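# Full box into the door tote, empty boxes onto desks

## Task

Find which box in the room is the full one; the rest are empty. The full box must end up completely inside the tote near the door, and each empty box must be set back on the desk it belongs to. Everything must stay in place by itself at the end, not held by the robot. The robot must not topple or be left leaning, or the task fails.

## Robot and tools

ROBOT. A Hello Robot Stretch 3 with a single arm. Its base has two drive wheels, is 0.33 m long and 0.34 m wide, and only drives straight or turns in place; it cannot slide sideways. Turns pivot about the wheel-axle midpoint, 0.05 m behind the front edge. A lift rides up a mast and carries a telescoping arm that reaches out to the robot's RIGHT side, ending in a wrist (yaw, pitch, roll) and a two-finger gripper. To move the gripper forward or back, drive the base. Stowed (arm in, wrist folded), the wrist pokes out up to 0.06 m past the right side and a spin sweeps a 0.28 m radius; an unfolded, level gripper reaches beyond that.

FRAMES. Base frame: origin on the floor between the drive wheels, x forward, y left, z up. hand_pose is reported in it, located where closed fingertips meet; with wrist joints at zero its x axis is up, y points back along the arm toward the mast, z toward the rear. Odometry frame = base frame at the scene's start; heading is positive to the left, -3.142 to 3.142.

execute_actions. Argument actions: a list holding one action or none (empty list = just report state and pictures). An action may contain base, joints, or both, plus optional contact_limits; its motions begin together.
- base: exactly one of {"translate_m": d}, a straight-line offset in metres from the current spot, forward positive, -1 to 1; or {"rotate_rad": d}, an in-place turn offset in radians, left (counter-clockwise from above) positive, -3.2 to 3.2. Offsets count from the base position in the latest reported state.
- joints: a dictionary of absolute targets by name: lift_m 0 to 1.1 (arm height on the mast, m); arm_m 0 to 0.52 (extension, m); wrist_yaw_rad -1.345 to 4.42 (0 along the arm, positive toward the front, 3.0 folded over the base); wrist_pitch_rad -1.57 to 0.451 (0 level, negative tips down); wrist_roll_rad -2.911 to 2.911 (0 = fingers side by side, level); gripper_m -0.089 to 0.179 (larger is wider; the real fingertip gap is 0.007 m smaller when nearly shut, 0.025 m smaller when wide, and zero under 0.007); head_pan_rad -3.953 to 1.73 (0 forward, positive left, -1.57 looks along the arm); head_tilt_rad -1.53 to 0.419 (0 level, negative down). Done tolerances: ±0.004 for lift, arm, gripper; ±0.02 for yaw, roll, head; ±0.05 for pitch.
- contact_limits: {"arm_m": n}, n a motor_effort percentage 1 to 100; the arm stops (contact_stop) near that effort (-n when retracting) and holds no harder than that until the next action. Too small stops instantly; values over the maximum are clipped.
- cameras: list of head_camera, nav_camera, wrist_camera or all; omitted/null/["all"] gives every camera, [] gives none. An unknown key, name or out-of-range number rejects the whole call with no motion. No action runs over 15 s. If a result reports a stop, the remaining robot calls in that reply are skipped.

wait: seconds 0 to 10; nothing new is commanded and the result matches an empty execute_actions.
zoom_image: camera plus region [x0, y0, x1, y1] in pixels of that camera's latest full image, origin top-left, at most 504 by 504. Images are head_camera 896x504 (sent sideways), nav_camera 672x504 fisheye, wrist_camera 644x364.
finished_scene: scene = number of the current scene; final, and the result reports success and gives the next task.

RESULTS. base_status and joint_status: how each motion ended (done, off_target = stopped short and may still push, contact_stop, time_out, torque_fault; after the last three the old target is dropped). on_its_own covers things not commanded this call; "held at" is a held target, not the actual position. joint_positions, motor_effort (percent, positive toward higher values, bracket = peak, with fixed bias and noise; positive wheel effort pushes forward), lidar_m (12 ranges in metres, 30-degree sectors, 1st ahead then counter-clockwise: 4th left, 7th behind, 10th right; "-" nothing; plane 0.17 m high, sees legs not tabletops, misses glass and thin legs, robot parts block sector 5 and parts of 6, 9, 10 with the lift low), wrist_depth_mm (7x7 median depths, 45 to 1000) and head_depth_mm (280 to 4000), base_odometry (wheel counts, so slip looks like travel), turned_by_wheels and turned_by_imu (turn since last result), base_tilt in degrees (forward/right positive, a few degrees of fixed bias), contact_limits line, and pictures naming the image order. Camera calibration is supplied; expect small errors, larger for the wrist camera.

CAUTIONS.
- A joint or base left out of an action may still be driving to an earlier target without showing it.
- Arm and lift halt and go slack when pressing firmly; a slack lift may sag under load or be pushed up by closing fingers on a surface. Base, wrist and head never auto-stop; a wrist pushed hard for seconds shuts off for 10 s.
- Grip by commanding gripper_m below the object's width; release by going 0.02 above where contact began. Readings don't confirm a grasp; squeezing too hard can let heavy items slip.
- Full base speed (0.30 m/s, 1.9 rad/s) only with lift_m under 0.30, arm_m under 0.03, wrist_yaw_rad over 2.54; otherwise 0.10 m/s and 0.63 rad/s.
- Fold or unfold the wrist only with lift_m 0.32 to 0.95, wrist_pitch_rad -0.4, roll near 0; once folded the lift may go to 0.25. With yaw below -0.4 keep pitch at -0.5 or lower.
- Tipping: pushing an unyielding object with the gripper above about 0.45 m, pushing again after a contact stop, raising the contact limit, driving while gripping something fixed, or snagging furniture (worst in reverse). Undo in small steps, free the gripper, lower lift to about 0.2 if still leaning.
- Avoid drops, slams, hard pushes; loose objects may get nudged occasionally.

Each tool is called after "Emit:" by a JSON object that holds its "fn" and its "kwargs", one argument or row to a line.

## Session

Emit:
{"fn": "execute_actions", "kwargs": {
  "actions": []
}}

Scene clock: 0.00 s.
base_odometry: x=+0.000 y=+0.000 heading=+0.000 (m, m, rad; odometry frame)
turned_by_wheels: +0.000 (rad since the last result)
turned_by_imu: +0.000 (rad since the last result)
base_tilt: forward=+0.9 right=+0.3 (deg)
lidar_m: 1.51 0.87 0.76 0.76 0.88 1.57 1.57 1.13 0.98 0.98 1.14 1.88
head_depth_mm: 1850 2056 2031 2038 1987 2000 2002 / 1865 2102 2122 2098 2064 2067 2056 / 1902 2186 2160 2151 2019 2132 2131 / 1913 2254 2221 2231 1991 2180 2030 / 1924 2317 1823 1883 1805 1963 2003 / 1959 1494 1452 1478 1512 1538 1563 / 1877 1190 1208 1231 1249 1273 1289
base_status: not commanded
joint_positions: lift_m=+0.305 arm_m=+0.000 wrist_yaw_rad=+3.111 wrist_pitch_rad=-0.418 wrist_roll_rad=+0.009 gripper_m=+0.037 head_pan_rad=+0.019 head_tilt_rad=-0.015
joint_status: not commanded
motor_effort: left_wheel=+0 right_wheel=+1 lift_m=+22 arm_m=+0 wrist_yaw_rad=+0 wrist_pitch_rad=+5 wrist_roll_rad=+0 gripper_m=+0 head_pan_rad=+0 head_tilt_rad=+1 (%)
hand_pose: x=-0.0144 y=+0.0796 z=+0.3174 quat_wxyz=(+0.158, +0.697, +0.136, +0.687) (m; base frame)
wrist_depth_mm: - - - 735 691 646 610 / - - - 788 745 685 682 / - - - 881 814 762 698 / 838 841 822 824 812 809 754 / 678 661 664 653 683 620 654 / 547 552 557 539 - 534 542 / 476 506 - - 445 465 458
pictures: head_camera (sideways: a quarter turn clockwise sets it upright), nav_camera (sideways: a quarter turn counterclockwise sets it upright), wrist_camera
Images, in order (width x height): head_camera 896x504, nav_camera 672x504, wrist_camera 644x364.

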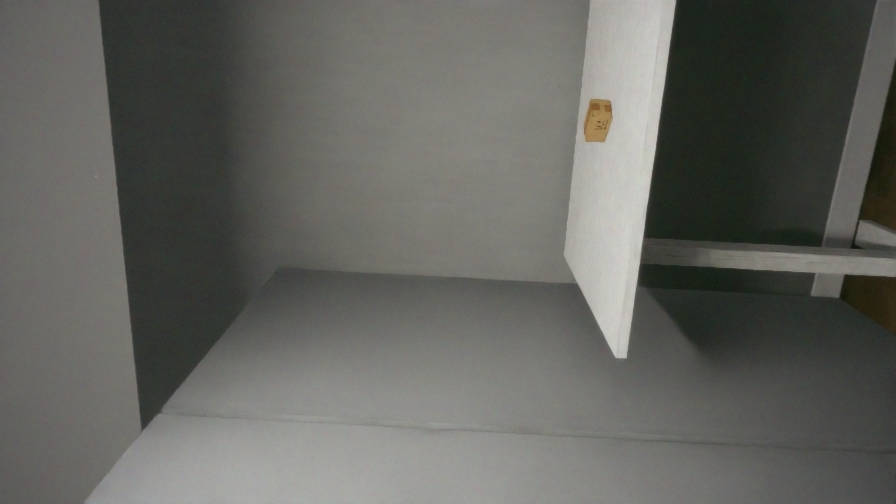

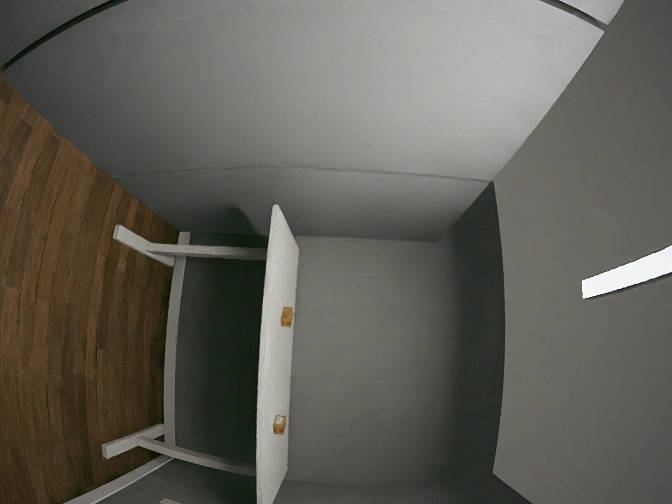

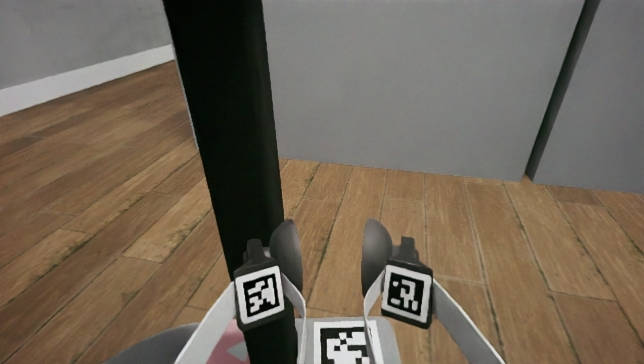

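Emit:
{"fn": "execute_actions", "kwargs": {
  "actions": [
    {"joints":{"head_pan_rad":-1.3,"head_tilt_rad":-0.5}}
  ],
  "cameras": ["head_camera","nav_camera"]
}}

Emit:
{"fn": "execute_actions", "kwargs": {
  "actions": [
    {"joints":{"head_pan_rad":-2.8,"head_tilt_rad":-0.5}}
  ],
  "cameras": ["head_camera","nav_camera"]
}}

Emit:
{"fn": "execute_actions", "kwargs": {
  "actions": [
    {"joints":{"head_pan_rad":-3.9,"head_tilt_rad":-0.3}}
  ],
  "cameras": ["head_camera","nav_camera"]
}}

Scene clock: 2.00 s.
base_odometry: x=+0.000 y=+0.000 heading=+0.000 (m, m, rad; odometry frame)
turned_by_wheels: +0.000 (rad since the last result)
turned_by_imu: +0.000 (rad since the last result)
base_tilt: forward=+0.8 right=+0.3 (deg)
lidar_m: 1.50 0.87 0.75 0.76 0.88 1.57 1.57 1.13 0.98 0.98 1.14 1.88
head_depth_mm: 824 876 941 1014 1090 1195 1280 / 868 930 998 1081 1178 1294 1343 / 919 987 1068 1163 1274 1404 1338 / 973 1053 1142 1251 1385 1515 1338 / 1040 1125 1237 1357 1501 1585 1333 / 1108 1210 1336 1487 1676 1612 1326 / 1196 1316 1459 1639 1832 1601 1318
base_status: not commanded
joint_positions: lift_m=+0.305 arm_m=+0.000 wrist_yaw_rad=+3.111 wrist_pitch_rad=-0.418 wrist_roll_rad=+0.009 gripper_m=+0.037 head_pan_rad=-1.293 head_tilt_rad=-0.494
joint_status: all done
motor_effort: left_wheel=+0(0) right_wheel=+0(0) lift_m=+22(22) arm_m=+0(1) wrist_yaw_rad=+0(0) wrist_pitch_rad=+5(5) wrist_roll_rad=+0(0) gripper_m=+0(0) head_pan_rad=-4(40) head_tilt_rad=-4(31) (%)
hand_pose: x=-0.0144 y=+0.0796 z=+0.3174 quat_wxyz=(+0.158, +0.697, +0.136, +0.687) (m; base frame)
wrist_depth_mm: - - - 730 699 643 619 / - - - 826 761 699 669 / - - - 861 804 746 727 / 857 820 858 828 803 799 740 / 670 669 665 654 699 656 650 / 562 560 551 546 - 542 539 / 480 489 - - 454 463 460
pictures: head_camera (sideways: a quarter turn clockwise sets it upright), nav_camera (sideways: a quarter turn counterclockwise sets it upright)
camera_calibration (this result's frames):
head_camera: T_world_to_cam=[[-0.172964, 0.440877, -0.880745, 1.16424], [0.950127, 0.310292, -0.0312662, 0.0417105], [0.259503, -0.842227, -0.472558, 0.578154], [0, 0, 0, 1]] pos_world=[0.0117088, -0.039292, 1.29991]
nav_camera: T_world_to_cam=[[0.185671, -0.457918, 0.869389, -1.09407], [-0.949453, -0.311517, 0.0386901, 0.00889054], [0.253113, -0.832627, -0.492611, 0.592109], [0, 0, 0, 1]] pos_world=[0.0617078, -0.00521747, 1.24251]
Images, in order (width x height): head_camera 896x504, nav_camera 672x504.

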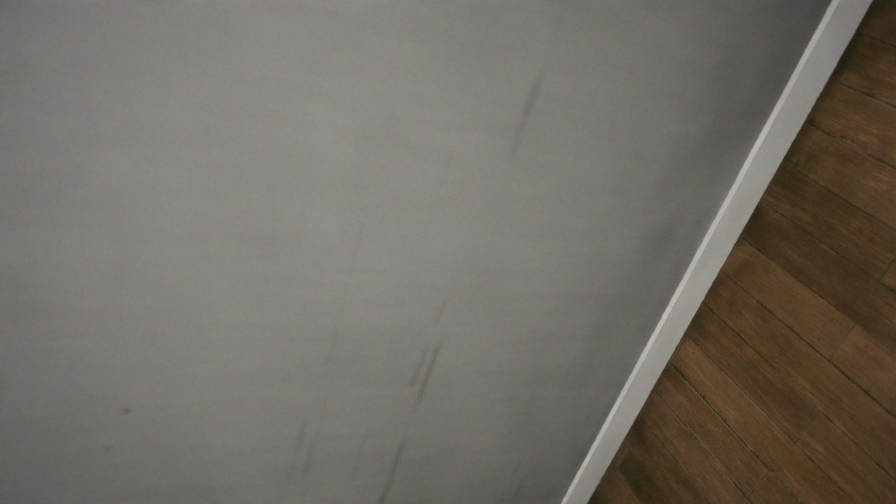

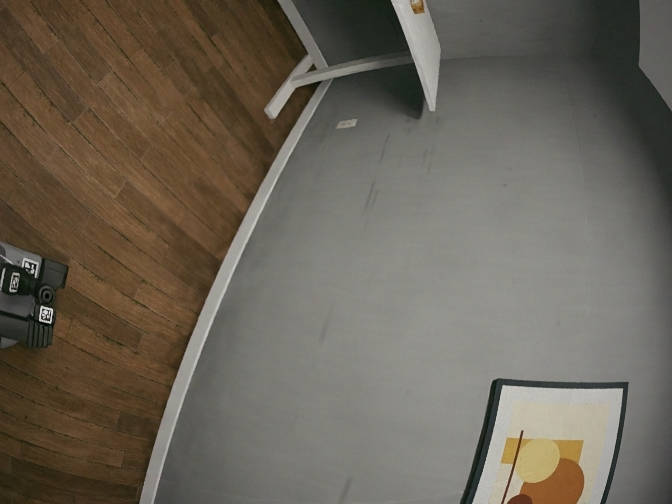

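Scene clock: 3.33 s.
base_odometry: x=+0.000 y=+0.000 heading=+0.000 (m, m, rad; odometry frame)
turned_by_wheels: +0.000 (rad since the last result)
turned_by_imu: +0.000 (rad since the last result)
base_tilt: forward=+0.9 right=+0.3 (deg)
lidar_m: 1.51 0.87 0.75 0.75 0.88 1.57 1.56 1.13 0.98 0.98 1.14 1.87
head_depth_mm: 1370 1466 1551 1675 1816 1643 1347 / 1478 1579 1689 1816 1922 1632 1342 / 1528 1662 1809 1969 2033 1576 1342 / 1372 1497 1636 1827 1937 1620 1339 / 1222 1320 1432 1567 1737 1614 1334 / 1101 1179 1261 1379 1502 1554 1322 / 1003 1066 1140 1222 1319 1424 1320
base_status: not commanded
joint_positions: lift_m=+0.305 arm_m=+0.000 wrist_yaw_rad=+3.111 wrist_pitch_rad=-0.418 wrist_roll_rad=+0.009 gripper_m=+0.037 head_pan_rad=-2.793 head_tilt_rad=-0.494
joint_status: all done
motor_effort: left_wheel=+0(1) right_wheel=+1(1) lift_m=+22(22) arm_m=-1(1) wrist_yaw_rad=+0(0) wrist_pitch_rad=+5(5) wrist_roll_rad=+0(0) gripper_m=+1(0) head_pan_rad=-3(41) head_tilt_rad=-4(4) (%)
hand_pose: x=-0.0144 y=+0.0796 z=+0.3174 quat_wxyz=(+0.158, +0.697, +0.136, +0.687) (m; base frame)
wrist_depth_mm: - - - 733 689 642 608 / - - - 774 737 675 659 / - - - 852 815 754 715 / 844 858 825 812 818 795 723 / 691 667 654 660 683 647 645 / 561 565 554 555 - 530 545 / 475 493 - - 451 465 469
pictures: head_camera (sideways: a quarter turn clockwise sets it upright), nav_camera (sideways: a quarter turn counterclockwise sets it upright)
camera_calibration (this result's frames):
head_camera: T_world_to_cam=[[0.427766, 0.203799, -0.880615, 1.16041], [0.37673, -0.925796, -0.0312559, 0.0451947], [-0.821639, -0.318384, -0.472801, 0.585064], [0, 0, 0, 1]] pos_world=[-0.0326963, -0.00837389, 1.2999]
nav_camera: T_world_to_cam=[[-0.443862, -0.217679, 0.869254, -1.09005], [-0.377906, 0.925036, 0.0386794, 0.00541806], [-0.81251, -0.311328, -0.49285, 0.598921], [0, 0, 0, 1]] pos_world=[0.00484437, -0.0558319, 1.2425]
Images, in order (width x height): head_camera 896x504, nav_camera 672x504.

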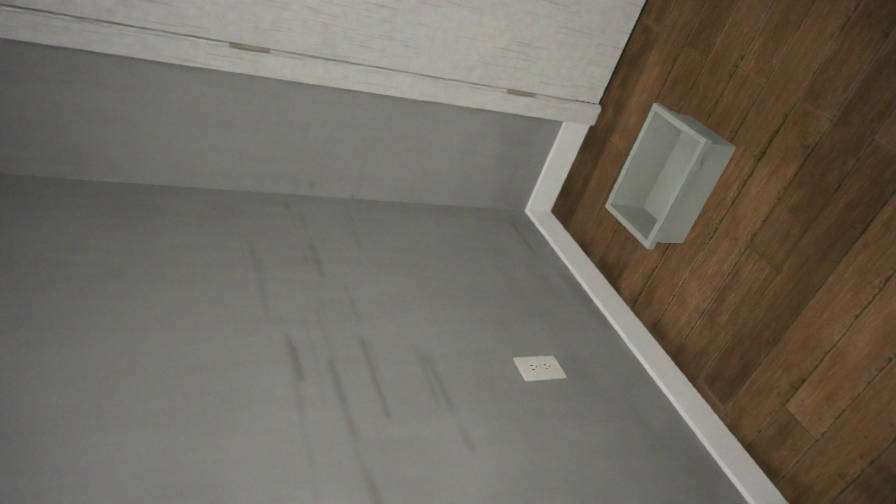

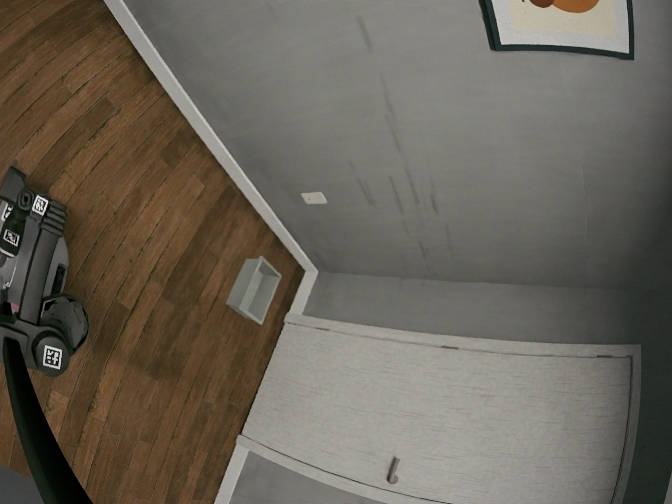

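Scene clock: 4.47 s.
base_odometry: x=+0.000 y=+0.000 heading=+0.000 (m, m, rad; odometry frame)
turned_by_wheels: +0.000 (rad since the last result)
turned_by_imu: +0.000 (rad since the last result)
base_tilt: forward=+0.9 right=+0.4 (deg)
lidar_m: 1.50 0.87 0.75 0.76 0.88 1.56 1.57 1.14 0.98 0.98 1.15 1.88
head_depth_mm: - - - - - - - / 1673 1770 1875 - - - - / 1608 1685 1795 1931 2031 1994 1562 / 1535 1617 1724 1812 1934 1986 1550 / 1459 1539 1624 1718 1815 1902 1540 / 1402 1470 1548 1637 1723 1817 1537 / 1346 1393 1468 1534 1621 1713 1524
base_status: not commanded
joint_positions: lift_m=+0.305 arm_m=+0.000 wrist_yaw_rad=+3.111 wrist_pitch_rad=-0.418 wrist_roll_rad=+0.009 gripper_m=+0.037 head_pan_rad=-3.893 head_tilt_rad=-0.310
joint_status: all done
motor_effort: left_wheel=+0(0) right_wheel=+0(0) lift_m=+22(22) arm_m=-1(0) wrist_yaw_rad=+0(1) wrist_pitch_rad=+5(5) wrist_roll_rad=+0(0) gripper_m=+0(0) head_pan_rad=-4(38) head_tilt_rad=+4(20) (%)
hand_pose: x=-0.0144 y=+0.0796 z=+0.3174 quat_wxyz=(+0.158, +0.697, +0.136, +0.687) (m; base frame)
wrist_depth_mm: - - - 752 685 655 615 / - - - 810 725 702 644 / - - - 836 795 768 720 / 842 855 823 825 829 779 743 / 680 672 667 667 696 669 645 / 562 550 553 544 - 537 537 / 483 489 - - 451 459 464
pictures: head_camera (sideways: a quarter turn clockwise sets it upright), nav_camera (sideways: a quarter turn counterclockwise sets it upright)
camera_calibration (this result's frames):
head_camera: T_world_to_cam=[[0.25231, -0.173604, -0.951946, 1.25456], [-0.658832, -0.75135, -0.0375987, 0.0597775], [-0.708718, 0.636659, -0.303949, 0.364642], [0, 0, 0, 1]] pos_world=[-0.0187263, 0.0305586, 1.30736]
nav_camera: T_world_to_cam=[[-0.273253, 0.182842, 0.944405, -1.18915], [0.658628, 0.751113, 0.0451467, -0.00933459], [-0.7011, 0.634348, -0.325669, 0.380687], [0, 0, 0, 1]] pos_world=[-0.05189, -0.0170506, 1.24744]
Images, in order (width x height): head_camera 896x504, nav_camera 672x504.

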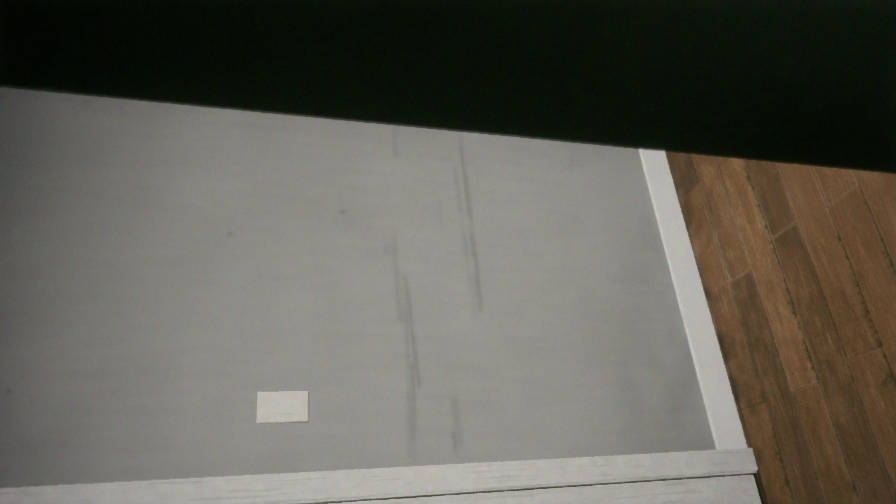

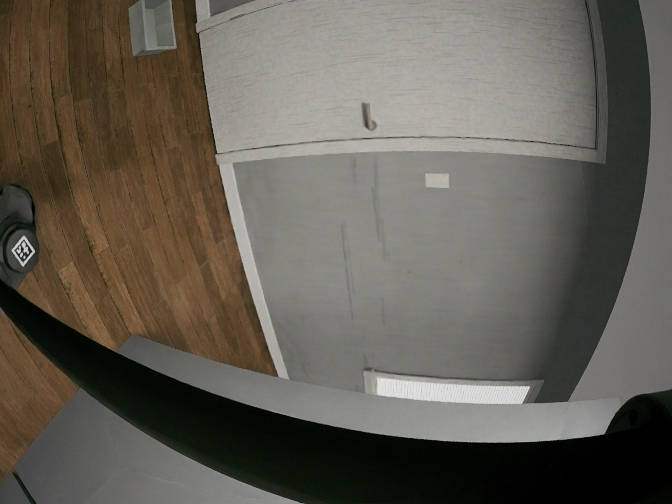

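Emit:
{"fn": "execute_actions", "kwargs": {
  "actions": [
    {"base":{"rotate_rad":-0.12},"joints":{"lift_m":0.27,"head_pan_rad":-0.3,"head_tilt_rad":-0.5}}
  ],
  "cameras": []
}}

Emit:
{"fn": "execute_actions", "kwargs": {
  "actions": [
    {"base":{"translate_m":0.9}}
  ],
  "cameras": ["head_camera","nav_camera"]
}}

Scene clock: 7.83 s.
base_odometry: x=+0.000 y=+0.000 heading=-0.120 (m, m, rad; odometry frame)
turned_by_wheels: -0.120 (rad since the last result)
turned_by_imu: -0.118 (rad since the last result)
base_tilt: forward=+0.9 right=+0.3 (deg)
lidar_m: 1.78 0.95 0.76 0.76 0.83 1.57 1.56 1.23 0.99 0.98 1.07 1.65
head_depth_mm: 1929 2023 1948 2155 2008 1642 1353 / 1908 2041 1821 2408 2085 1633 1348 / 1874 2028 2237 2465 2084 1635 1343 / 1863 1992 2189 2451 2065 1619 1335 / 1839 1979 2150 2382 2054 1617 1332 / 1814 1949 2134 2355 2066 1604 1330 / 1780 1928 2121 2309 2001 1603 1324
base_status: done
joint_positions: lift_m=+0.270 arm_m=+0.000 wrist_yaw_rad=+3.111 wrist_pitch_rad=-0.419 wrist_roll_rad=+0.009 gripper_m=+0.037 head_pan_rad=-0.307 head_tilt_rad=-0.494
joint_status: all done
motor_effort: left_wheel=+2(8) right_wheel=-2(5) lift_m=+20(19) arm_m=+0(0) wrist_yaw_rad=+0(0) wrist_pitch_rad=+5(5) wrist_roll_rad=+0(0) gripper_m=+1(0) head_pan_rad=+4(40) head_tilt_rad=-4(22) (%)
hand_pose: x=-0.0144 y=+0.0795 z=+0.2825 quat_wxyz=(+0.159, +0.697, +0.136, +0.686) (m; base frame)
wrist_depth_mm: - 761 - 724 681 676 660 / - 849 - 768 744 715 694 / - 934 - 846 814 786 749 / 819 795 782 779 762 764 737 / 622 621 609 602 624 597 591 / 517 517 528 515 - 500 494 / 438 - - - 423 421 430
pictures: none
No camera images: the call's "cameras" was empty. Leave "cameras" out to get every camera's image.

Scene clock: 12.60 s.
base_odometry: x=+0.894 y=-0.108 heading=-0.120 (m, m, rad; odometry frame)
turned_by_wheels: +0.000 (rad since the last result)
turned_by_imu: +0.003 (rad since the last result)
base_tilt: forward=+0.9 right=+0.3 (deg)
lidar_m: 0.90 0.78 0.63 0.62 0.68 1.05 2.45 1.39 1.12 1.12 1.20 1.31
head_depth_mm: 1123 1218 1269 781 641 1650 1348 / 1109 1210 1252 775 637 1641 1349 / 1096 1192 1239 771 607 1627 1345 / 1085 1176 1224 768 604 1612 1335 / 1075 1162 1215 759 600 1621 1329 / 1058 1148 1200 752 596 1612 1329 / 1045 1135 1186 749 570 1583 1325
base_status: done
joint_positions: lift_m=+0.270 arm_m=+0.000 wrist_yaw_rad=+3.111 wrist_pitch_rad=-0.419 wrist_roll_rad=+0.009 gripper_m=+0.037 head_pan_rad=-0.307 head_tilt_rad=-0.495
joint_status: not commanded
motor_effort: left_wheel=+2(10) right_wheel=-2(5) lift_m=+20(20) arm_m=-1(1) wrist_yaw_rad=+0(0) wrist_pitch_rad=+6(6) wrist_roll_rad=+0(1) gripper_m=+0(0) head_pan_rad=+4(3) head_tilt_rad=-3(4) (%)
hand_pose: x=-0.0144 y=+0.0795 z=+0.2825 quat_wxyz=(+0.159, +0.697, +0.136, +0.686) (m; base frame)
wrist_depth_mm: 684 653 - 601 578 566 552 / 707 723 - 642 616 606 574 / 766 771 - 721 683 657 645 / 800 777 769 734 730 711 682 / 615 612 617 602 630 589 587 / 512 522 536 518 - 502 496 / 445 - - - 420 432 437
pictures: head_camera (sideways: a quarter turn clockwise sets it upright), nav_camera (sideways: a quarter turn counterclockwise sets it upright)
camera_calibration (this result's frames):
head_camera: T_world_to_cam=[[-0.46413, 0.0996002, -0.880149, 1.16524], [0.26596, 0.963479, -0.0312188, 0.0458221], [0.844896, -0.248574, -0.473669, 0.576028], [0, 0, 0, 1]] pos_world=[0.0419524, -0.0170213, 1.29986]
nav_camera: T_world_to_cam=[[0.485341, -0.0984127, 0.868769, -1.09509], [-0.264557, -0.963596, 0.038641, 0.00477672], [0.833339, -0.248593, -0.493708, 0.589997], [0, 0, 0, 1]] pos_world=[0.0410865, 0.0435012, 1.24248]
Images, in order (width x height): head_camera 896x504, nav_camera 672x504.

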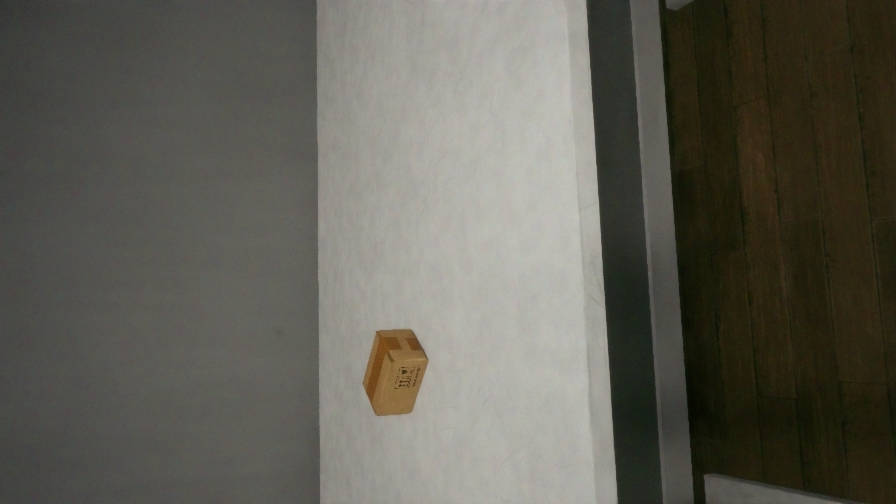

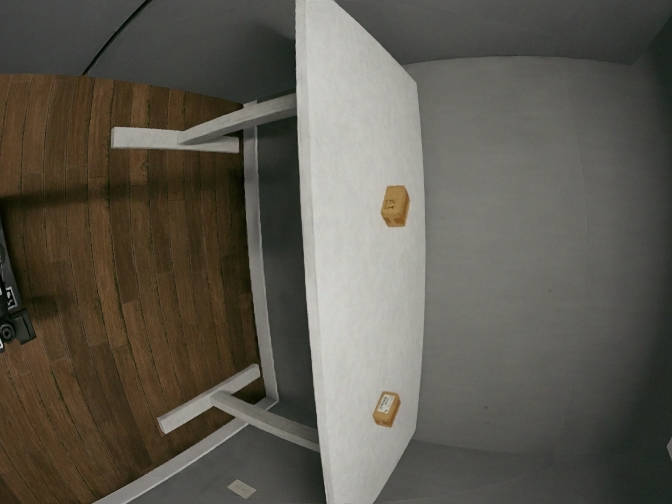

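Emit:
{"fn": "execute_actions", "kwargs": {
  "actions": [
    {"base":{"translate_m":0.12}}
  ],
  "cameras": []
}}

Emit:
{"fn": "execute_actions", "kwargs": {
  "actions": [
    {"base":{"rotate_rad":1.43},"joints":{"head_pan_rad":-1.4,"head_tilt_rad":-0.6}}
  ],
  "cameras": []
}}

Emit:
{"fn": "execute_actions", "kwargs": {
  "actions": [
    {"base":{"translate_m":-0.17},"joints":{"lift_m":0.6,"wrist_pitch_rad":-0.4}}
  ],
  "cameras": []
}}

Emit:
{"fn": "execute_actions", "kwargs": {
  "actions": [
    {"joints":{"lift_m":0.93,"wrist_yaw_rad":1.7,"gripper_m":0.05}}
  ]
}}

Scene clock: 15.60 s.
base_odometry: x=+1.013 y=-0.122 heading=-0.120 (m, m, rad; odometry frame)
turned_by_wheels: +0.000 (rad since the last result)
turned_by_imu: +0.000 (rad since the last result)
base_tilt: forward=+0.8 right=+0.4 (deg)
lidar_m: 0.83 0.76 0.61 0.60 0.66 1.02 2.56 1.41 1.15 1.13 1.13 1.19
head_depth_mm: 1013 1101 1169 780 566 1504 1350 / 1007 1088 1154 774 563 488 1341 / 993 1075 1138 771 559 484 1338 / 981 1061 1123 765 556 482 1339 / 972 1054 1115 712 554 464 1322 / 961 1037 1100 715 550 462 1321 / 951 1024 1092 748 547 460 1321
base_status: done
joint_positions: lift_m=+0.270 arm_m=+0.000 wrist_yaw_rad=+3.111 wrist_pitch_rad=-0.419 wrist_roll_rad=+0.009 gripper_m=+0.037 head_pan_rad=-0.307 head_tilt_rad=-0.495
joint_status: not commanded
motor_effort: left_wheel=+2(10) right_wheel=-1(5) lift_m=+20(20) arm_m=+0(0) wrist_yaw_rad=+0(0) wrist_pitch_rad=+6(6) wrist_roll_rad=+0(0) gripper_m=+1(1) head_pan_rad=+3(4) head_tilt_rad=-3(3) (%)
hand_pose: x=-0.0144 y=+0.0794 z=+0.2825 quat_wxyz=(+0.159, +0.697, +0.136, +0.686) (m; base frame)
wrist_depth_mm: 644 626 - 582 561 550 520 / 693 664 - 629 623 597 574 / 762 745 - 681 665 647 614 / 775 768 764 730 709 688 655 / 622 611 613 601 632 600 596 / 512 507 520 526 - 506 484 / 439 - - - 416 433 428
pictures: none
No camera images: the call's "cameras" was empty. Leave "cameras" out to get every camera's image.

Scene clock: 17.90 s.
base_odometry: x=+1.013 y=-0.122 heading=+1.310 (m, m, rad; odometry frame)
turned_by_wheels: +1.430 (rad since the last result)
turned_by_imu: +1.409 (rad since the last result)
base_tilt: forward=+0.9 right=+0.4 (deg)
lidar_m: 0.60 0.63 0.87 2.57 1.59 1.17 1.13 1.13 1.22 1.18 0.78 0.63
head_depth_mm: 945 1025 925 646 496 1430 1264 / 961 1054 920 644 494 1460 1267 / 987 1076 915 639 493 1489 1262 / 1005 1105 905 637 492 1488 1250 / 1027 1126 898 635 505 1441 1253 / 1051 1159 895 630 521 1406 1221 / 1029 1083 891 625 536 1360 1250
base_status: done
joint_positions: lift_m=+0.270 arm_m=+0.000 wrist_yaw_rad=+3.111 wrist_pitch_rad=-0.419 wrist_roll_rad=+0.009 gripper_m=+0.037 head_pan_rad=-1.393 head_tilt_rad=-0.593
joint_status: all done
motor_effort: left_wheel=-3(8) right_wheel=+3(10) lift_m=+20(20) arm_m=-1(1) wrist_yaw_rad=+0(0) wrist_pitch_rad=+6(6) wrist_roll_rad=+0(0) gripper_m=+0(1) head_pan_rad=-3(39) head_tilt_rad=-4(17) (%)
hand_pose: x=-0.0144 y=+0.0794 z=+0.2825 quat_wxyz=(+0.159, +0.697, +0.136, +0.686) (m; base frame)
wrist_depth_mm: - - - - - - 733 / - - - - - - 740 / - - - - - 937 746 / 798 793 777 753 755 735 707 / 630 628 608 620 627 599 594 / 512 505 533 526 - 496 504 / 441 - - - 420 433 426
pictures: none
No camera images: the call's "cameras" was empty. Leave "cameras" out to get every camera's image.

Scene clock: 21.73 s.
base_odometry: x=+0.969 y=-0.286 heading=+1.310 (m, m, rad; odometry frame)
turned_by_wheels: +0.000 (rad since the last result)
turned_by_imu: -0.001 (rad since the last result)
base_tilt: forward=+0.8 right=+0.3 (deg)
lidar_m: 0.77 0.81 1.11 2.58 1.35 0.99 0.96 1.00 1.00 1.17 0.87 0.80
head_depth_mm: 944 1026 928 646 496 1432 1266 / 960 1049 918 642 494 1462 1264 / 977 1074 917 641 493 1493 1258 / 1004 1103 909 636 491 1493 1258 / 1025 1131 902 633 504 1486 1254 / 1047 1156 896 630 520 1448 1248 / 1072 1173 886 627 536 1256 1226
base_status: done
joint_positions: lift_m=+0.600 arm_m=+0.000 wrist_yaw_rad=+3.111 wrist_pitch_rad=-0.419 wrist_roll_rad=+0.009 gripper_m=+0.037 head_pan_rad=-1.393 head_tilt_rad=-0.593
joint_status: all done
motor_effort: left_wheel=-3(10) right_wheel=+3(6) lift_m=+24(24) arm_m=-1(2) wrist_yaw_rad=+0(1) wrist_pitch_rad=+7(8) wrist_roll_rad=+0(0) gripper_m=+0(0) head_pan_rad=-4(4) head_tilt_rad=-4(4) (%)
hand_pose: x=-0.0144 y=+0.0794 z=+0.6122 quat_wxyz=(+0.159, +0.697, +0.136, +0.686) (m; base frame)
wrist_depth_mm: - - - - - - 882 / - - - - - - 894 / - - - - - - 943 / - - - - - - 903 / - - - - - - 944 / 925 905 909 918 - 895 854 / 777 772 801 792 755 755 771
pictures: none
No camera images: the call's "cameras" was empty. Leave "cameras" out to get every camera's image.

Scene clock: 25.57 s.
base_odometry: x=+0.969 y=-0.286 heading=+1.310 (m, m, rad; odometry frame)
turned_by_wheels: +0.000 (rad since the last result)
turned_by_imu: +0.000 (rad since the last result)
base_tilt: forward=+0.8 right=+0.4 (deg)
lidar_m: 0.78 0.81 1.11 2.58 1.36 1.00 0.96 1.00 1.00 1.17 0.86 0.80
head_depth_mm: 941 1029 926 646 496 442 - / 958 1051 922 643 495 1018 - / 979 1079 915 640 493 1490 1288 / 1005 1104 906 638 490 1491 1280 / 1026 1129 903 632 506 1491 1313 / 1042 1159 893 629 521 1442 - / 1072 1170 886 627 536 1258 1297
base_status: not commanded
joint_positions: lift_m=+0.930 arm_m=+0.000 wrist_yaw_rad=+1.702 wrist_pitch_rad=-0.419 wrist_roll_rad=+0.009 gripper_m=+0.050 head_pan_rad=-1.393 head_tilt_rad=-0.593
joint_status: all done
motor_effort: left_wheel=-2(2) right_wheel=+2(2) lift_m=+24(26) arm_m=-1(2) wrist_yaw_rad=-1(1) wrist_pitch_rad=+7(7) wrist_roll_rad=+0(0) gripper_m=+0(58) head_pan_rad=-3(3) head_tilt_rad=-4(4) (%)
hand_pose: x=+0.2009 y=-0.1155 z=+0.9422 quat_wxyz=(+0.565, +0.619, -0.347, +0.420) (m; base frame)
wrist_depth_mm: 706 685 648 629 607 583 561 / 771 744 701 675 624 611 428 / 853 810 773 729 702 667 392 / 951 907 868 816 764 733 724 / - - 922 897 856 791 771 / - - - - - 895 842 / - - - - - - 951
pictures: head_camera (sideways: a quarter turn clockwise sets it upright), nav_camera (sideways: a quarter turn counterclockwise sets it upright), wrist_camera
camera_calibration (this result's frames):
head_camera: T_world_to_cam=[[-0.143037, 0.539845, -0.829523, 1.09726], [0.975897, 0.21651, -0.0273739, 0.0364822], [0.164822, -0.813444, -0.557802, 0.689642], [0, 0, 0, 1]] pos_world=[0.00767759, -0.0392648, 1.29589]
nav_camera: T_world_to_cam=[[0.153757, -0.556865, 0.816248, -1.02458], [-0.975219, -0.218517, 0.0346256, 0.014344], [0.159082, -0.801344, -0.576663, 0.70204], [0, 0, 0, 1]] pos_world=[0.0598436, -0.00484217, 1.24066]
wrist_camera: T_world_to_cam=[[0.113651, -0.993171, -0.0263531, -0.109599], [-0.535351, -0.0388737, -0.843735, 0.937088], [0.836948, 0.11, -0.536113, 0.513309], [0, 0, 0, 1]] pos_world=[0.0845141, -0.128887, 1.06296]
Images, in order (width x height): head_camera 896x504, nav_camera 672x504, wrist_camera 644x364.

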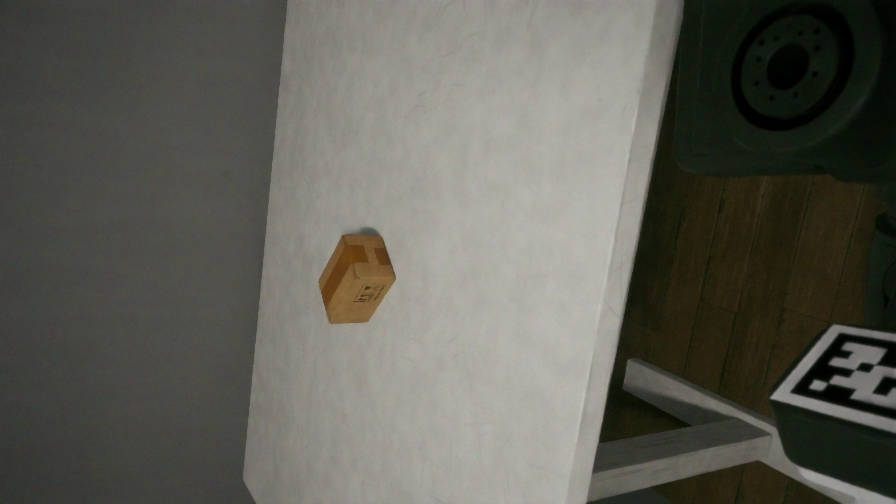

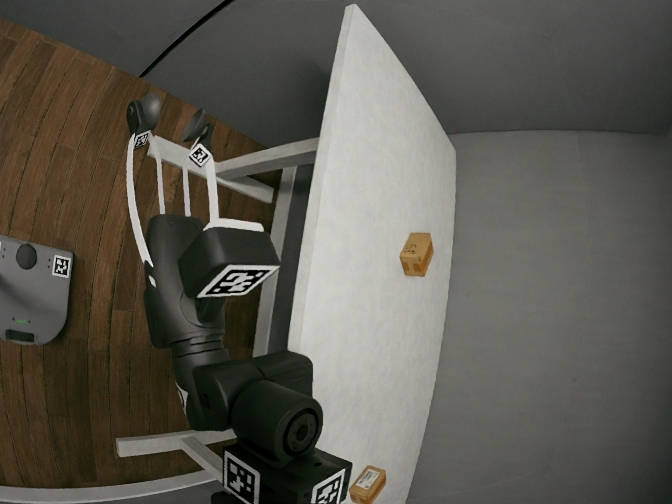

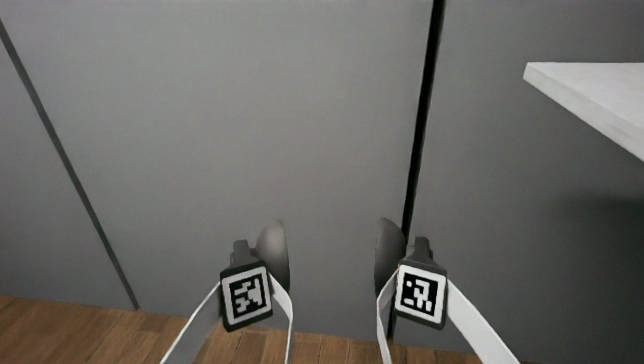

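Emit:
{"fn": "execute_actions", "kwargs": {
  "actions": [
    {"base":{"translate_m":0.025},"joints":{"lift_m":1.04,"gripper_m":0.15}}
  ],
  "cameras": []
}}

Emit:
{"fn": "execute_actions", "kwargs": {
  "actions": [
    {"joints":{"arm_m":0.41,"wrist_yaw_rad":0.88}}
  ]
}}

Scene clock: 28.50 s.
base_odometry: x=+0.975 y=-0.262 heading=+1.310 (m, m, rad; odometry frame)
turned_by_wheels: +0.000 (rad since the last result)
turned_by_imu: +0.000 (rad since the last result)
base_tilt: forward=+0.9 right=+0.3 (deg)
lidar_m: 0.75 0.78 1.08 2.57 1.39 1.02 0.99 1.02 1.03 1.18 0.85 0.78
head_depth_mm: 941 1028 989 - - - 1202 / 961 1048 921 704 - - - / 982 1070 915 640 493 - - / 1005 1102 908 638 491 1602 - / 1022 1127 902 634 504 - - / 1041 1162 893 633 - - - / 1074 1171 888 654 - - -
base_status: done
joint_positions: lift_m=+1.040 arm_m=+0.000 wrist_yaw_rad=+1.702 wrist_pitch_rad=-0.419 wrist_roll_rad=+0.009 gripper_m=+0.150 head_pan_rad=-1.393 head_tilt_rad=-0.593
joint_status: all done
motor_effort: left_wheel=-2(5) right_wheel=+3(6) lift_m=+24(22) arm_m=+0(1) wrist_yaw_rad=-1(1) wrist_pitch_rad=+7(7) wrist_roll_rad=+0(0) gripper_m=+0(83) head_pan_rad=-3(3) head_tilt_rad=-4(4) (%)
hand_pose: x=+0.2009 y=-0.1155 z=+1.0522 quat_wxyz=(+0.565, +0.619, -0.347, +0.420) (m; base frame)
wrist_depth_mm: 683 652 611 592 595 560 537 / 758 689 671 652 636 605 583 / 838 786 752 711 685 626 604 / 900 872 835 783 736 710 418 / - 951 919 856 839 754 355 / - - - 962 922 877 797 / - - - - - - 892
pictures: none
No camera images: the call's "cameras" was empty. Leave "cameras" out to get every camera's image.

Scene clock: 32.70 s.
base_odometry: x=+0.975 y=-0.262 heading=+1.310 (m, m, rad; odometry frame)
turned_by_wheels: +0.000 (rad since the last result)
turned_by_imu: +0.000 (rad since the last result)
base_tilt: forward=+0.9 right=+0.4 (deg)
lidar_m: 0.75 0.78 1.08 2.58 1.39 1.02 0.99 1.02 1.04 1.18 0.85 0.77
head_depth_mm: 930 - 872 647 496 1429 1264 / 956 1024 821 643 494 1466 1261 / 981 1091 860 640 493 1500 1259 / 1001 1099 905 636 490 1491 1256 / 1027 1131 874 632 505 1494 1251 / 1046 1158 895 630 521 1441 1250 / 1072 1174 889 626 536 1373 1215
base_status: not commanded
joint_positions: lift_m=+1.040 arm_m=+0.410 wrist_yaw_rad=+0.880 wrist_pitch_rad=-0.419 wrist_roll_rad=+0.009 gripper_m=+0.150 head_pan_rad=-1.393 head_tilt_rad=-0.593
joint_status: all done
motor_effort: left_wheel=-3(3) right_wheel=+2(3) lift_m=+24(24) arm_m=+2(1) wrist_yaw_rad=+0(1) wrist_pitch_rad=+7(7) wrist_roll_rad=+0(0) gripper_m=+1(0) head_pan_rad=-3(3) head_tilt_rad=-4(4) (%)
hand_pose: x=+0.1513 y=-0.6976 z=+1.0522 quat_wxyz=(+0.686, +0.428, -0.566, +0.159) (m; base frame)
wrist_depth_mm: 492 555 644 741 603 497 412 / 516 582 678 778 647 511 424 / 530 599 578 571 563 516 439 / 447 433 428 430 424 417 409 / 347 357 340 340 335 346 330 / 290 - 286 227 270 278 278 / 252 237 243 194 225 236 238
pictures: head_camera (sideways: a quarter turn clockwise sets it upright), nav_camera (sideways: a quarter turn counterclockwise sets it upright), wrist_camera
camera_calibration (this result's frames):
head_camera: T_world_to_cam=[[-0.142957, 0.539866, -0.829523, 1.09726], [0.975929, 0.216366, -0.027374, 0.036482], [0.164702, -0.813468, -0.557802, 0.689643], [0, 0, 0, 1]] pos_world=[0.00767178, -0.039265, 1.29589]
nav_camera: T_world_to_cam=[[0.153675, -0.556887, 0.816248, -1.02458], [-0.975251, -0.218372, 0.0346256, 0.0143442], [0.158963, -0.801368, -0.576663, 0.702041], [0, 0, 0, 1]] pos_world=[0.0598428, -0.00485013, 1.24066]
wrist_camera: T_world_to_cam=[[-0.650226, -0.759284, -0.0263532, -0.400412], [-0.392877, 0.365731, -0.843735, 1.2414], [0.650272, -0.538264, -0.536113, 0.253861], [0, 0, 0, 1]] pos_world=[0.0622797, -0.6214, 1.17296]
Images, in order (width x height): head_camera 896x504, nav_camera 672x504, wrist_camera 644x364.

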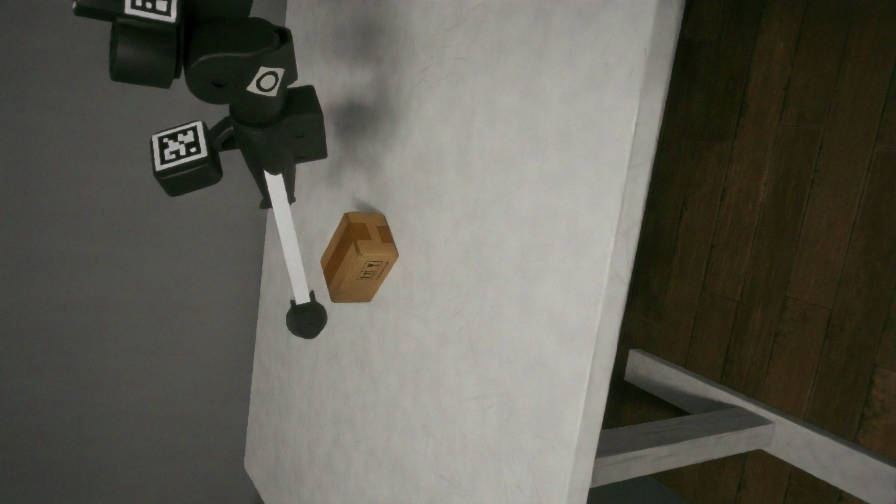

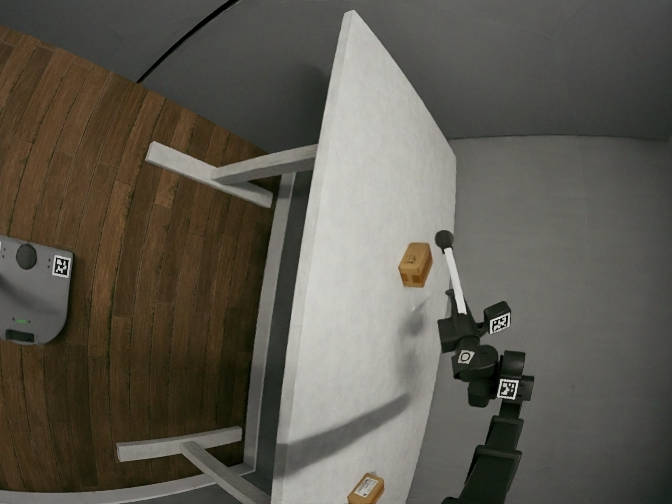

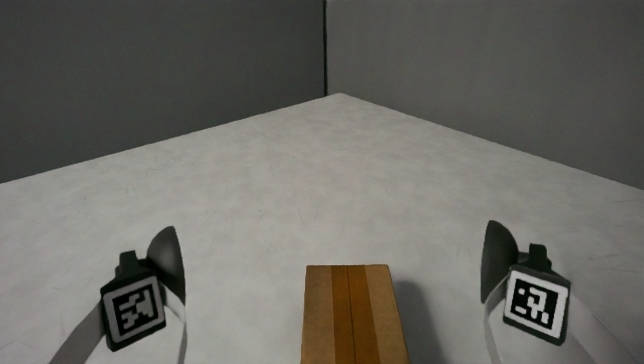

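Emit:
{"fn": "execute_actions", "kwargs": {
  "actions": [
    {"joints":{"arm_m":0.422,"lift_m":0.96}}
  ],
  "cameras": ["head_camera","wrist_camera"]
}}

Scene clock: 34.53 s.
base_odometry: x=+0.975 y=-0.262 heading=+1.310 (m, m, rad; odometry frame)
turned_by_wheels: +0.000 (rad since the last result)
turned_by_imu: +0.000 (rad since the last result)
base_tilt: forward=+0.9 right=+0.4 (deg)
lidar_m: 0.75 0.78 1.08 2.58 1.39 1.02 0.99 1.02 1.04 1.17 0.85 0.78
head_depth_mm: 938 1011 - 647 497 1426 1266 / 960 1045 - 641 494 1456 1263 / 981 1075 913 637 492 1489 1266 / 1003 1103 908 637 490 1492 1257 / 1029 1130 898 633 505 1490 1255 / 1050 1153 890 630 520 1442 1252 / 1072 1174 886 627 536 1368 1216
base_status: not commanded
joint_positions: lift_m=+0.960 arm_m=+0.422 wrist_yaw_rad=+0.880 wrist_pitch_rad=-0.419 wrist_roll_rad=+0.009 gripper_m=+0.150 head_pan_rad=-1.393 head_tilt_rad=-0.593
joint_status: all done
motor_effort: left_wheel=-2(2) right_wheel=+2(2) lift_m=+20(24) arm_m=+3(3) wrist_yaw_rad=+0(1) wrist_pitch_rad=+7(7) wrist_roll_rad=+0(0) gripper_m=+0(0) head_pan_rad=-3(5) head_tilt_rad=-4(4) (%)
hand_pose: x=+0.1513 y=-0.7096 z=+0.9725 quat_wxyz=(+0.686, +0.428, -0.566, +0.159) (m; base frame)
wrist_depth_mm: 489 544 639 728 589 480 400 / 518 570 621 563 540 491 416 / 390 385 376 371 364 359 356 / 288 283 280 182 274 269 268 / 228 234 221 145 203 226 215 / 188 - 184 121 129 180 180 / 164 154 157 126 133 153 154
pictures: head_camera (sideways: a quarter turn clockwise sets it upright), wrist_camera
camera_calibration (this result's frames):
head_camera: T_world_to_cam=[[-0.142957, 0.539866, -0.829523, 1.09726], [0.975929, 0.216366, -0.0273739, 0.036482], [0.164702, -0.813468, -0.557802, 0.689643], [0, 0, 0, 1]] pos_world=[0.00767179, -0.039265, 1.29589]
wrist_camera: T_world_to_cam=[[-0.650226, -0.759284, -0.0263532, -0.411624], [-0.392877, 0.365731, -0.843735, 1.1785], [0.650272, -0.538265, -0.536113, 0.204648], [0, 0, 0, 1]] pos_world=[0.0622797, -0.633398, 1.09321]
Images, in order (width x height): head_camera 896x504, wrist_camera 644x364.

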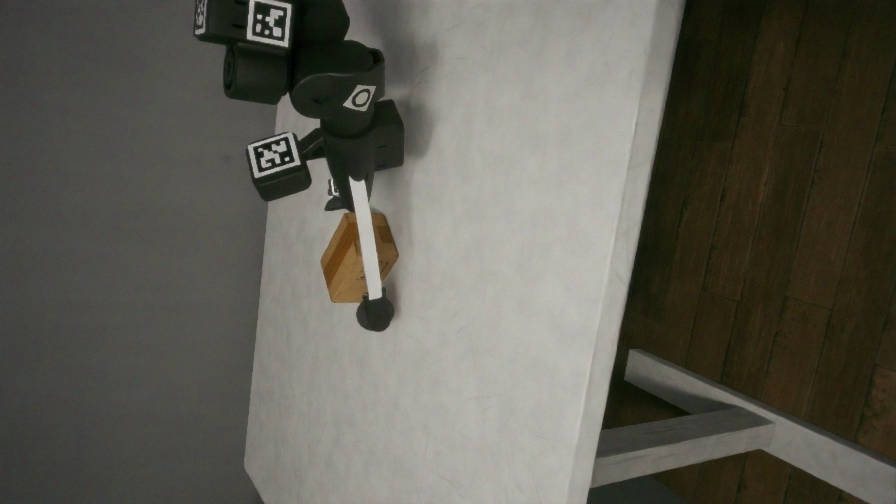

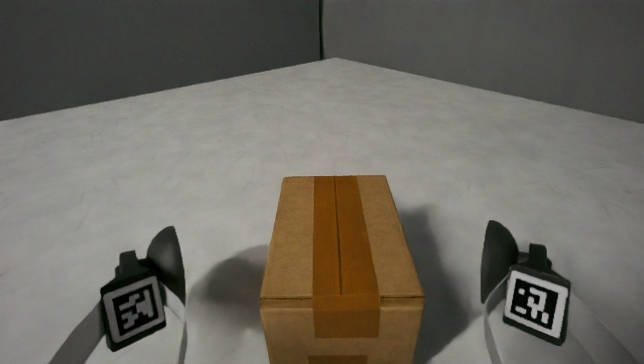

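Emit:
{"fn": "execute_actions", "kwargs": {
  "actions": [
    {"joints":{"gripper_m":0.02}}
  ],
  "cameras": ["wrist_camera"]
}}

Emit:
{"fn": "execute_actions", "kwargs": {
  "actions": [
    {"joints":{"lift_m":0.985}}
  ],
  "cameras": ["head_camera","wrist_camera"]
}}

Scene clock: 36.67 s.
base_odometry: x=+0.975 y=-0.262 heading=+1.310 (m, m, rad; odometry frame)
turned_by_wheels: +0.000 (rad since the last result)
turned_by_imu: +0.000 (rad since the last result)
base_tilt: forward=+0.8 right=+0.3 (deg)
lidar_m: 0.75 0.78 1.08 2.58 1.39 1.02 0.99 1.02 1.04 1.17 0.85 0.78
head_depth_mm: 941 1010 - 647 496 1424 1267 / 960 1044 - 642 494 1466 1269 / 984 1075 914 639 492 1493 1263 / 1002 1103 961 636 491 1492 1250 / 1025 1126 905 634 505 1482 1254 / 1049 1156 893 630 520 1443 1250 / 1072 1172 888 625 535 1370 1221
base_status: not commanded
joint_positions: lift_m=+0.960 arm_m=+0.422 wrist_yaw_rad=+0.880 wrist_pitch_rad=-0.419 wrist_roll_rad=+0.009 gripper_m=+0.021 head_pan_rad=-1.393 head_tilt_rad=-0.593
joint_status: all done
motor_effort: left_wheel=-3(2) right_wheel=+2(3) lift_m=+19(19) arm_m=+3(3) wrist_yaw_rad=+0(0) wrist_pitch_rad=+7(7) wrist_roll_rad=+0(0) gripper_m=-17(89) head_pan_rad=-4(3) head_tilt_rad=-4(4) (%)
hand_pose: x=+0.1514 y=-0.7096 z=+0.9726 quat_wxyz=(+0.686, +0.428, -0.566, +0.159) (m; base frame)
wrist_depth_mm: 488 549 650 741 602 488 406 / 512 557 618 573 550 490 422 / 388 388 377 371 367 360 358 / 286 282 280 188 260 272 266 / 225 226 232 144 152 217 214 / 188 186 135 127 120 181 180 / 160 161 153 139 149 155 154
pictures: wrist_camera
camera_calibration (this result's frames):
wrist_camera: T_world_to_cam=[[-0.650217, -0.759291, -0.0263623, -0.411618], [-0.392573, 0.365482, -0.843984, 1.17864], [0.650465, -0.538424, -0.53572, 0.20413], [0, 0, 0, 1]] pos_world=[0.0622816, -0.6334, 1.09326]
Images, in order (width x height): wrist_camera 644x364.

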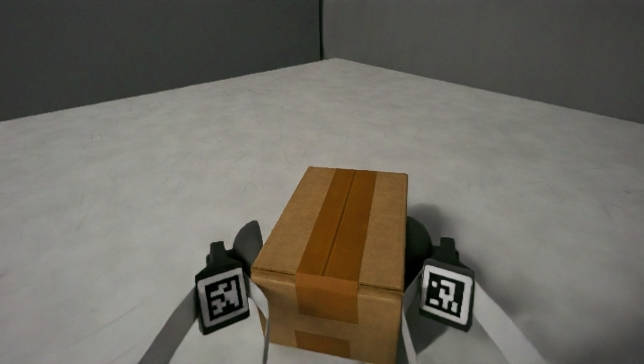

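Scene clock: 37.67 s.
base_odometry: x=+0.975 y=-0.262 heading=+1.310 (m, m, rad; odometry frame)
turned_by_wheels: +0.000 (rad since the last result)
turned_by_imu: +0.000 (rad since the last result)
base_tilt: forward=+0.8 right=+0.4 (deg)
lidar_m: 0.75 0.78 1.08 2.58 1.39 1.02 0.99 1.02 1.04 1.17 0.85 0.78
head_depth_mm: 941 998 825 647 496 1425 1263 / 962 1042 - 643 493 1462 1261 / 979 1069 970 641 492 1485 1259 / 1002 1100 768 635 490 1499 1263 / 1027 1126 899 633 505 1488 1251 / 1047 1158 891 631 520 1443 1251 / 1071 1172 888 626 537 1364 1218
base_status: not commanded
joint_positions: lift_m=+0.985 arm_m=+0.422 wrist_yaw_rad=+0.880 wrist_pitch_rad=-0.419 wrist_roll_rad=+0.009 gripper_m=+0.021 head_pan_rad=-1.393 head_tilt_rad=-0.593
joint_status: all done
motor_effort: left_wheel=-2(2) right_wheel=+3(3) lift_m=+24(21) arm_m=+3(3) wrist_yaw_rad=+0(0) wrist_pitch_rad=+7(7) wrist_roll_rad=+0(0) gripper_m=-16(16) head_pan_rad=-4(3) head_tilt_rad=-4(4) (%)
hand_pose: x=+0.1514 y=-0.7096 z=+0.9973 quat_wxyz=(+0.686, +0.428, -0.566, +0.159) (m; base frame)
wrist_depth_mm: 495 545 635 735 581 482 401 / 516 583 662 661 592 516 421 / 473 441 437 430 433 415 412 / 334 329 326 195 318 317 314 / 269 261 270 145 152 253 250 / 218 219 135 126 120 213 208 / 187 186 179 138 175 181 181
pictures: head_camera (sideways: a quarter turn clockwise sets it upright), wrist_camera
camera_calibration (this result's frames):
head_camera: T_world_to_cam=[[-0.142957, 0.539866, -0.829523, 1.09726], [0.975929, 0.216366, -0.027374, 0.036482], [0.164702, -0.813468, -0.557802, 0.689643], [0, 0, 0, 1]] pos_world=[0.00767179, -0.039265, 1.29589]
wrist_camera: T_world_to_cam=[[-0.650215, -0.759293, -0.0263613, -0.410968], [-0.392574, 0.36548, -0.843985, 1.19952], [0.650466, -0.538423, -0.535719, 0.217384], [0, 0, 0, 1]] pos_world=[0.0622818, -0.6334, 1.118]
Images, in order (width x height): head_camera 896x504, wrist_camera 644x364.

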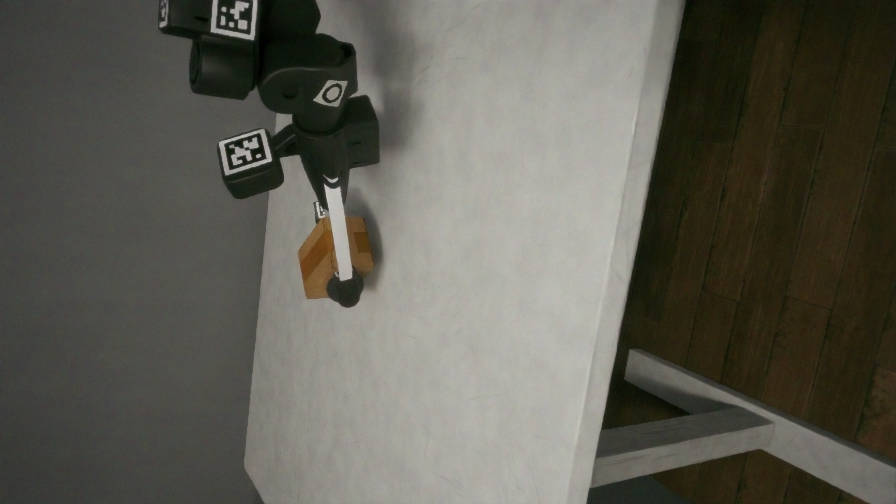

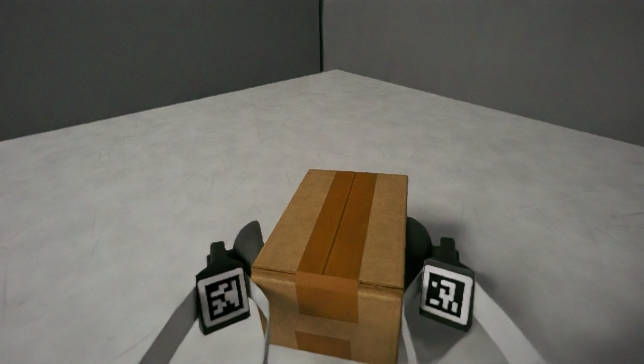

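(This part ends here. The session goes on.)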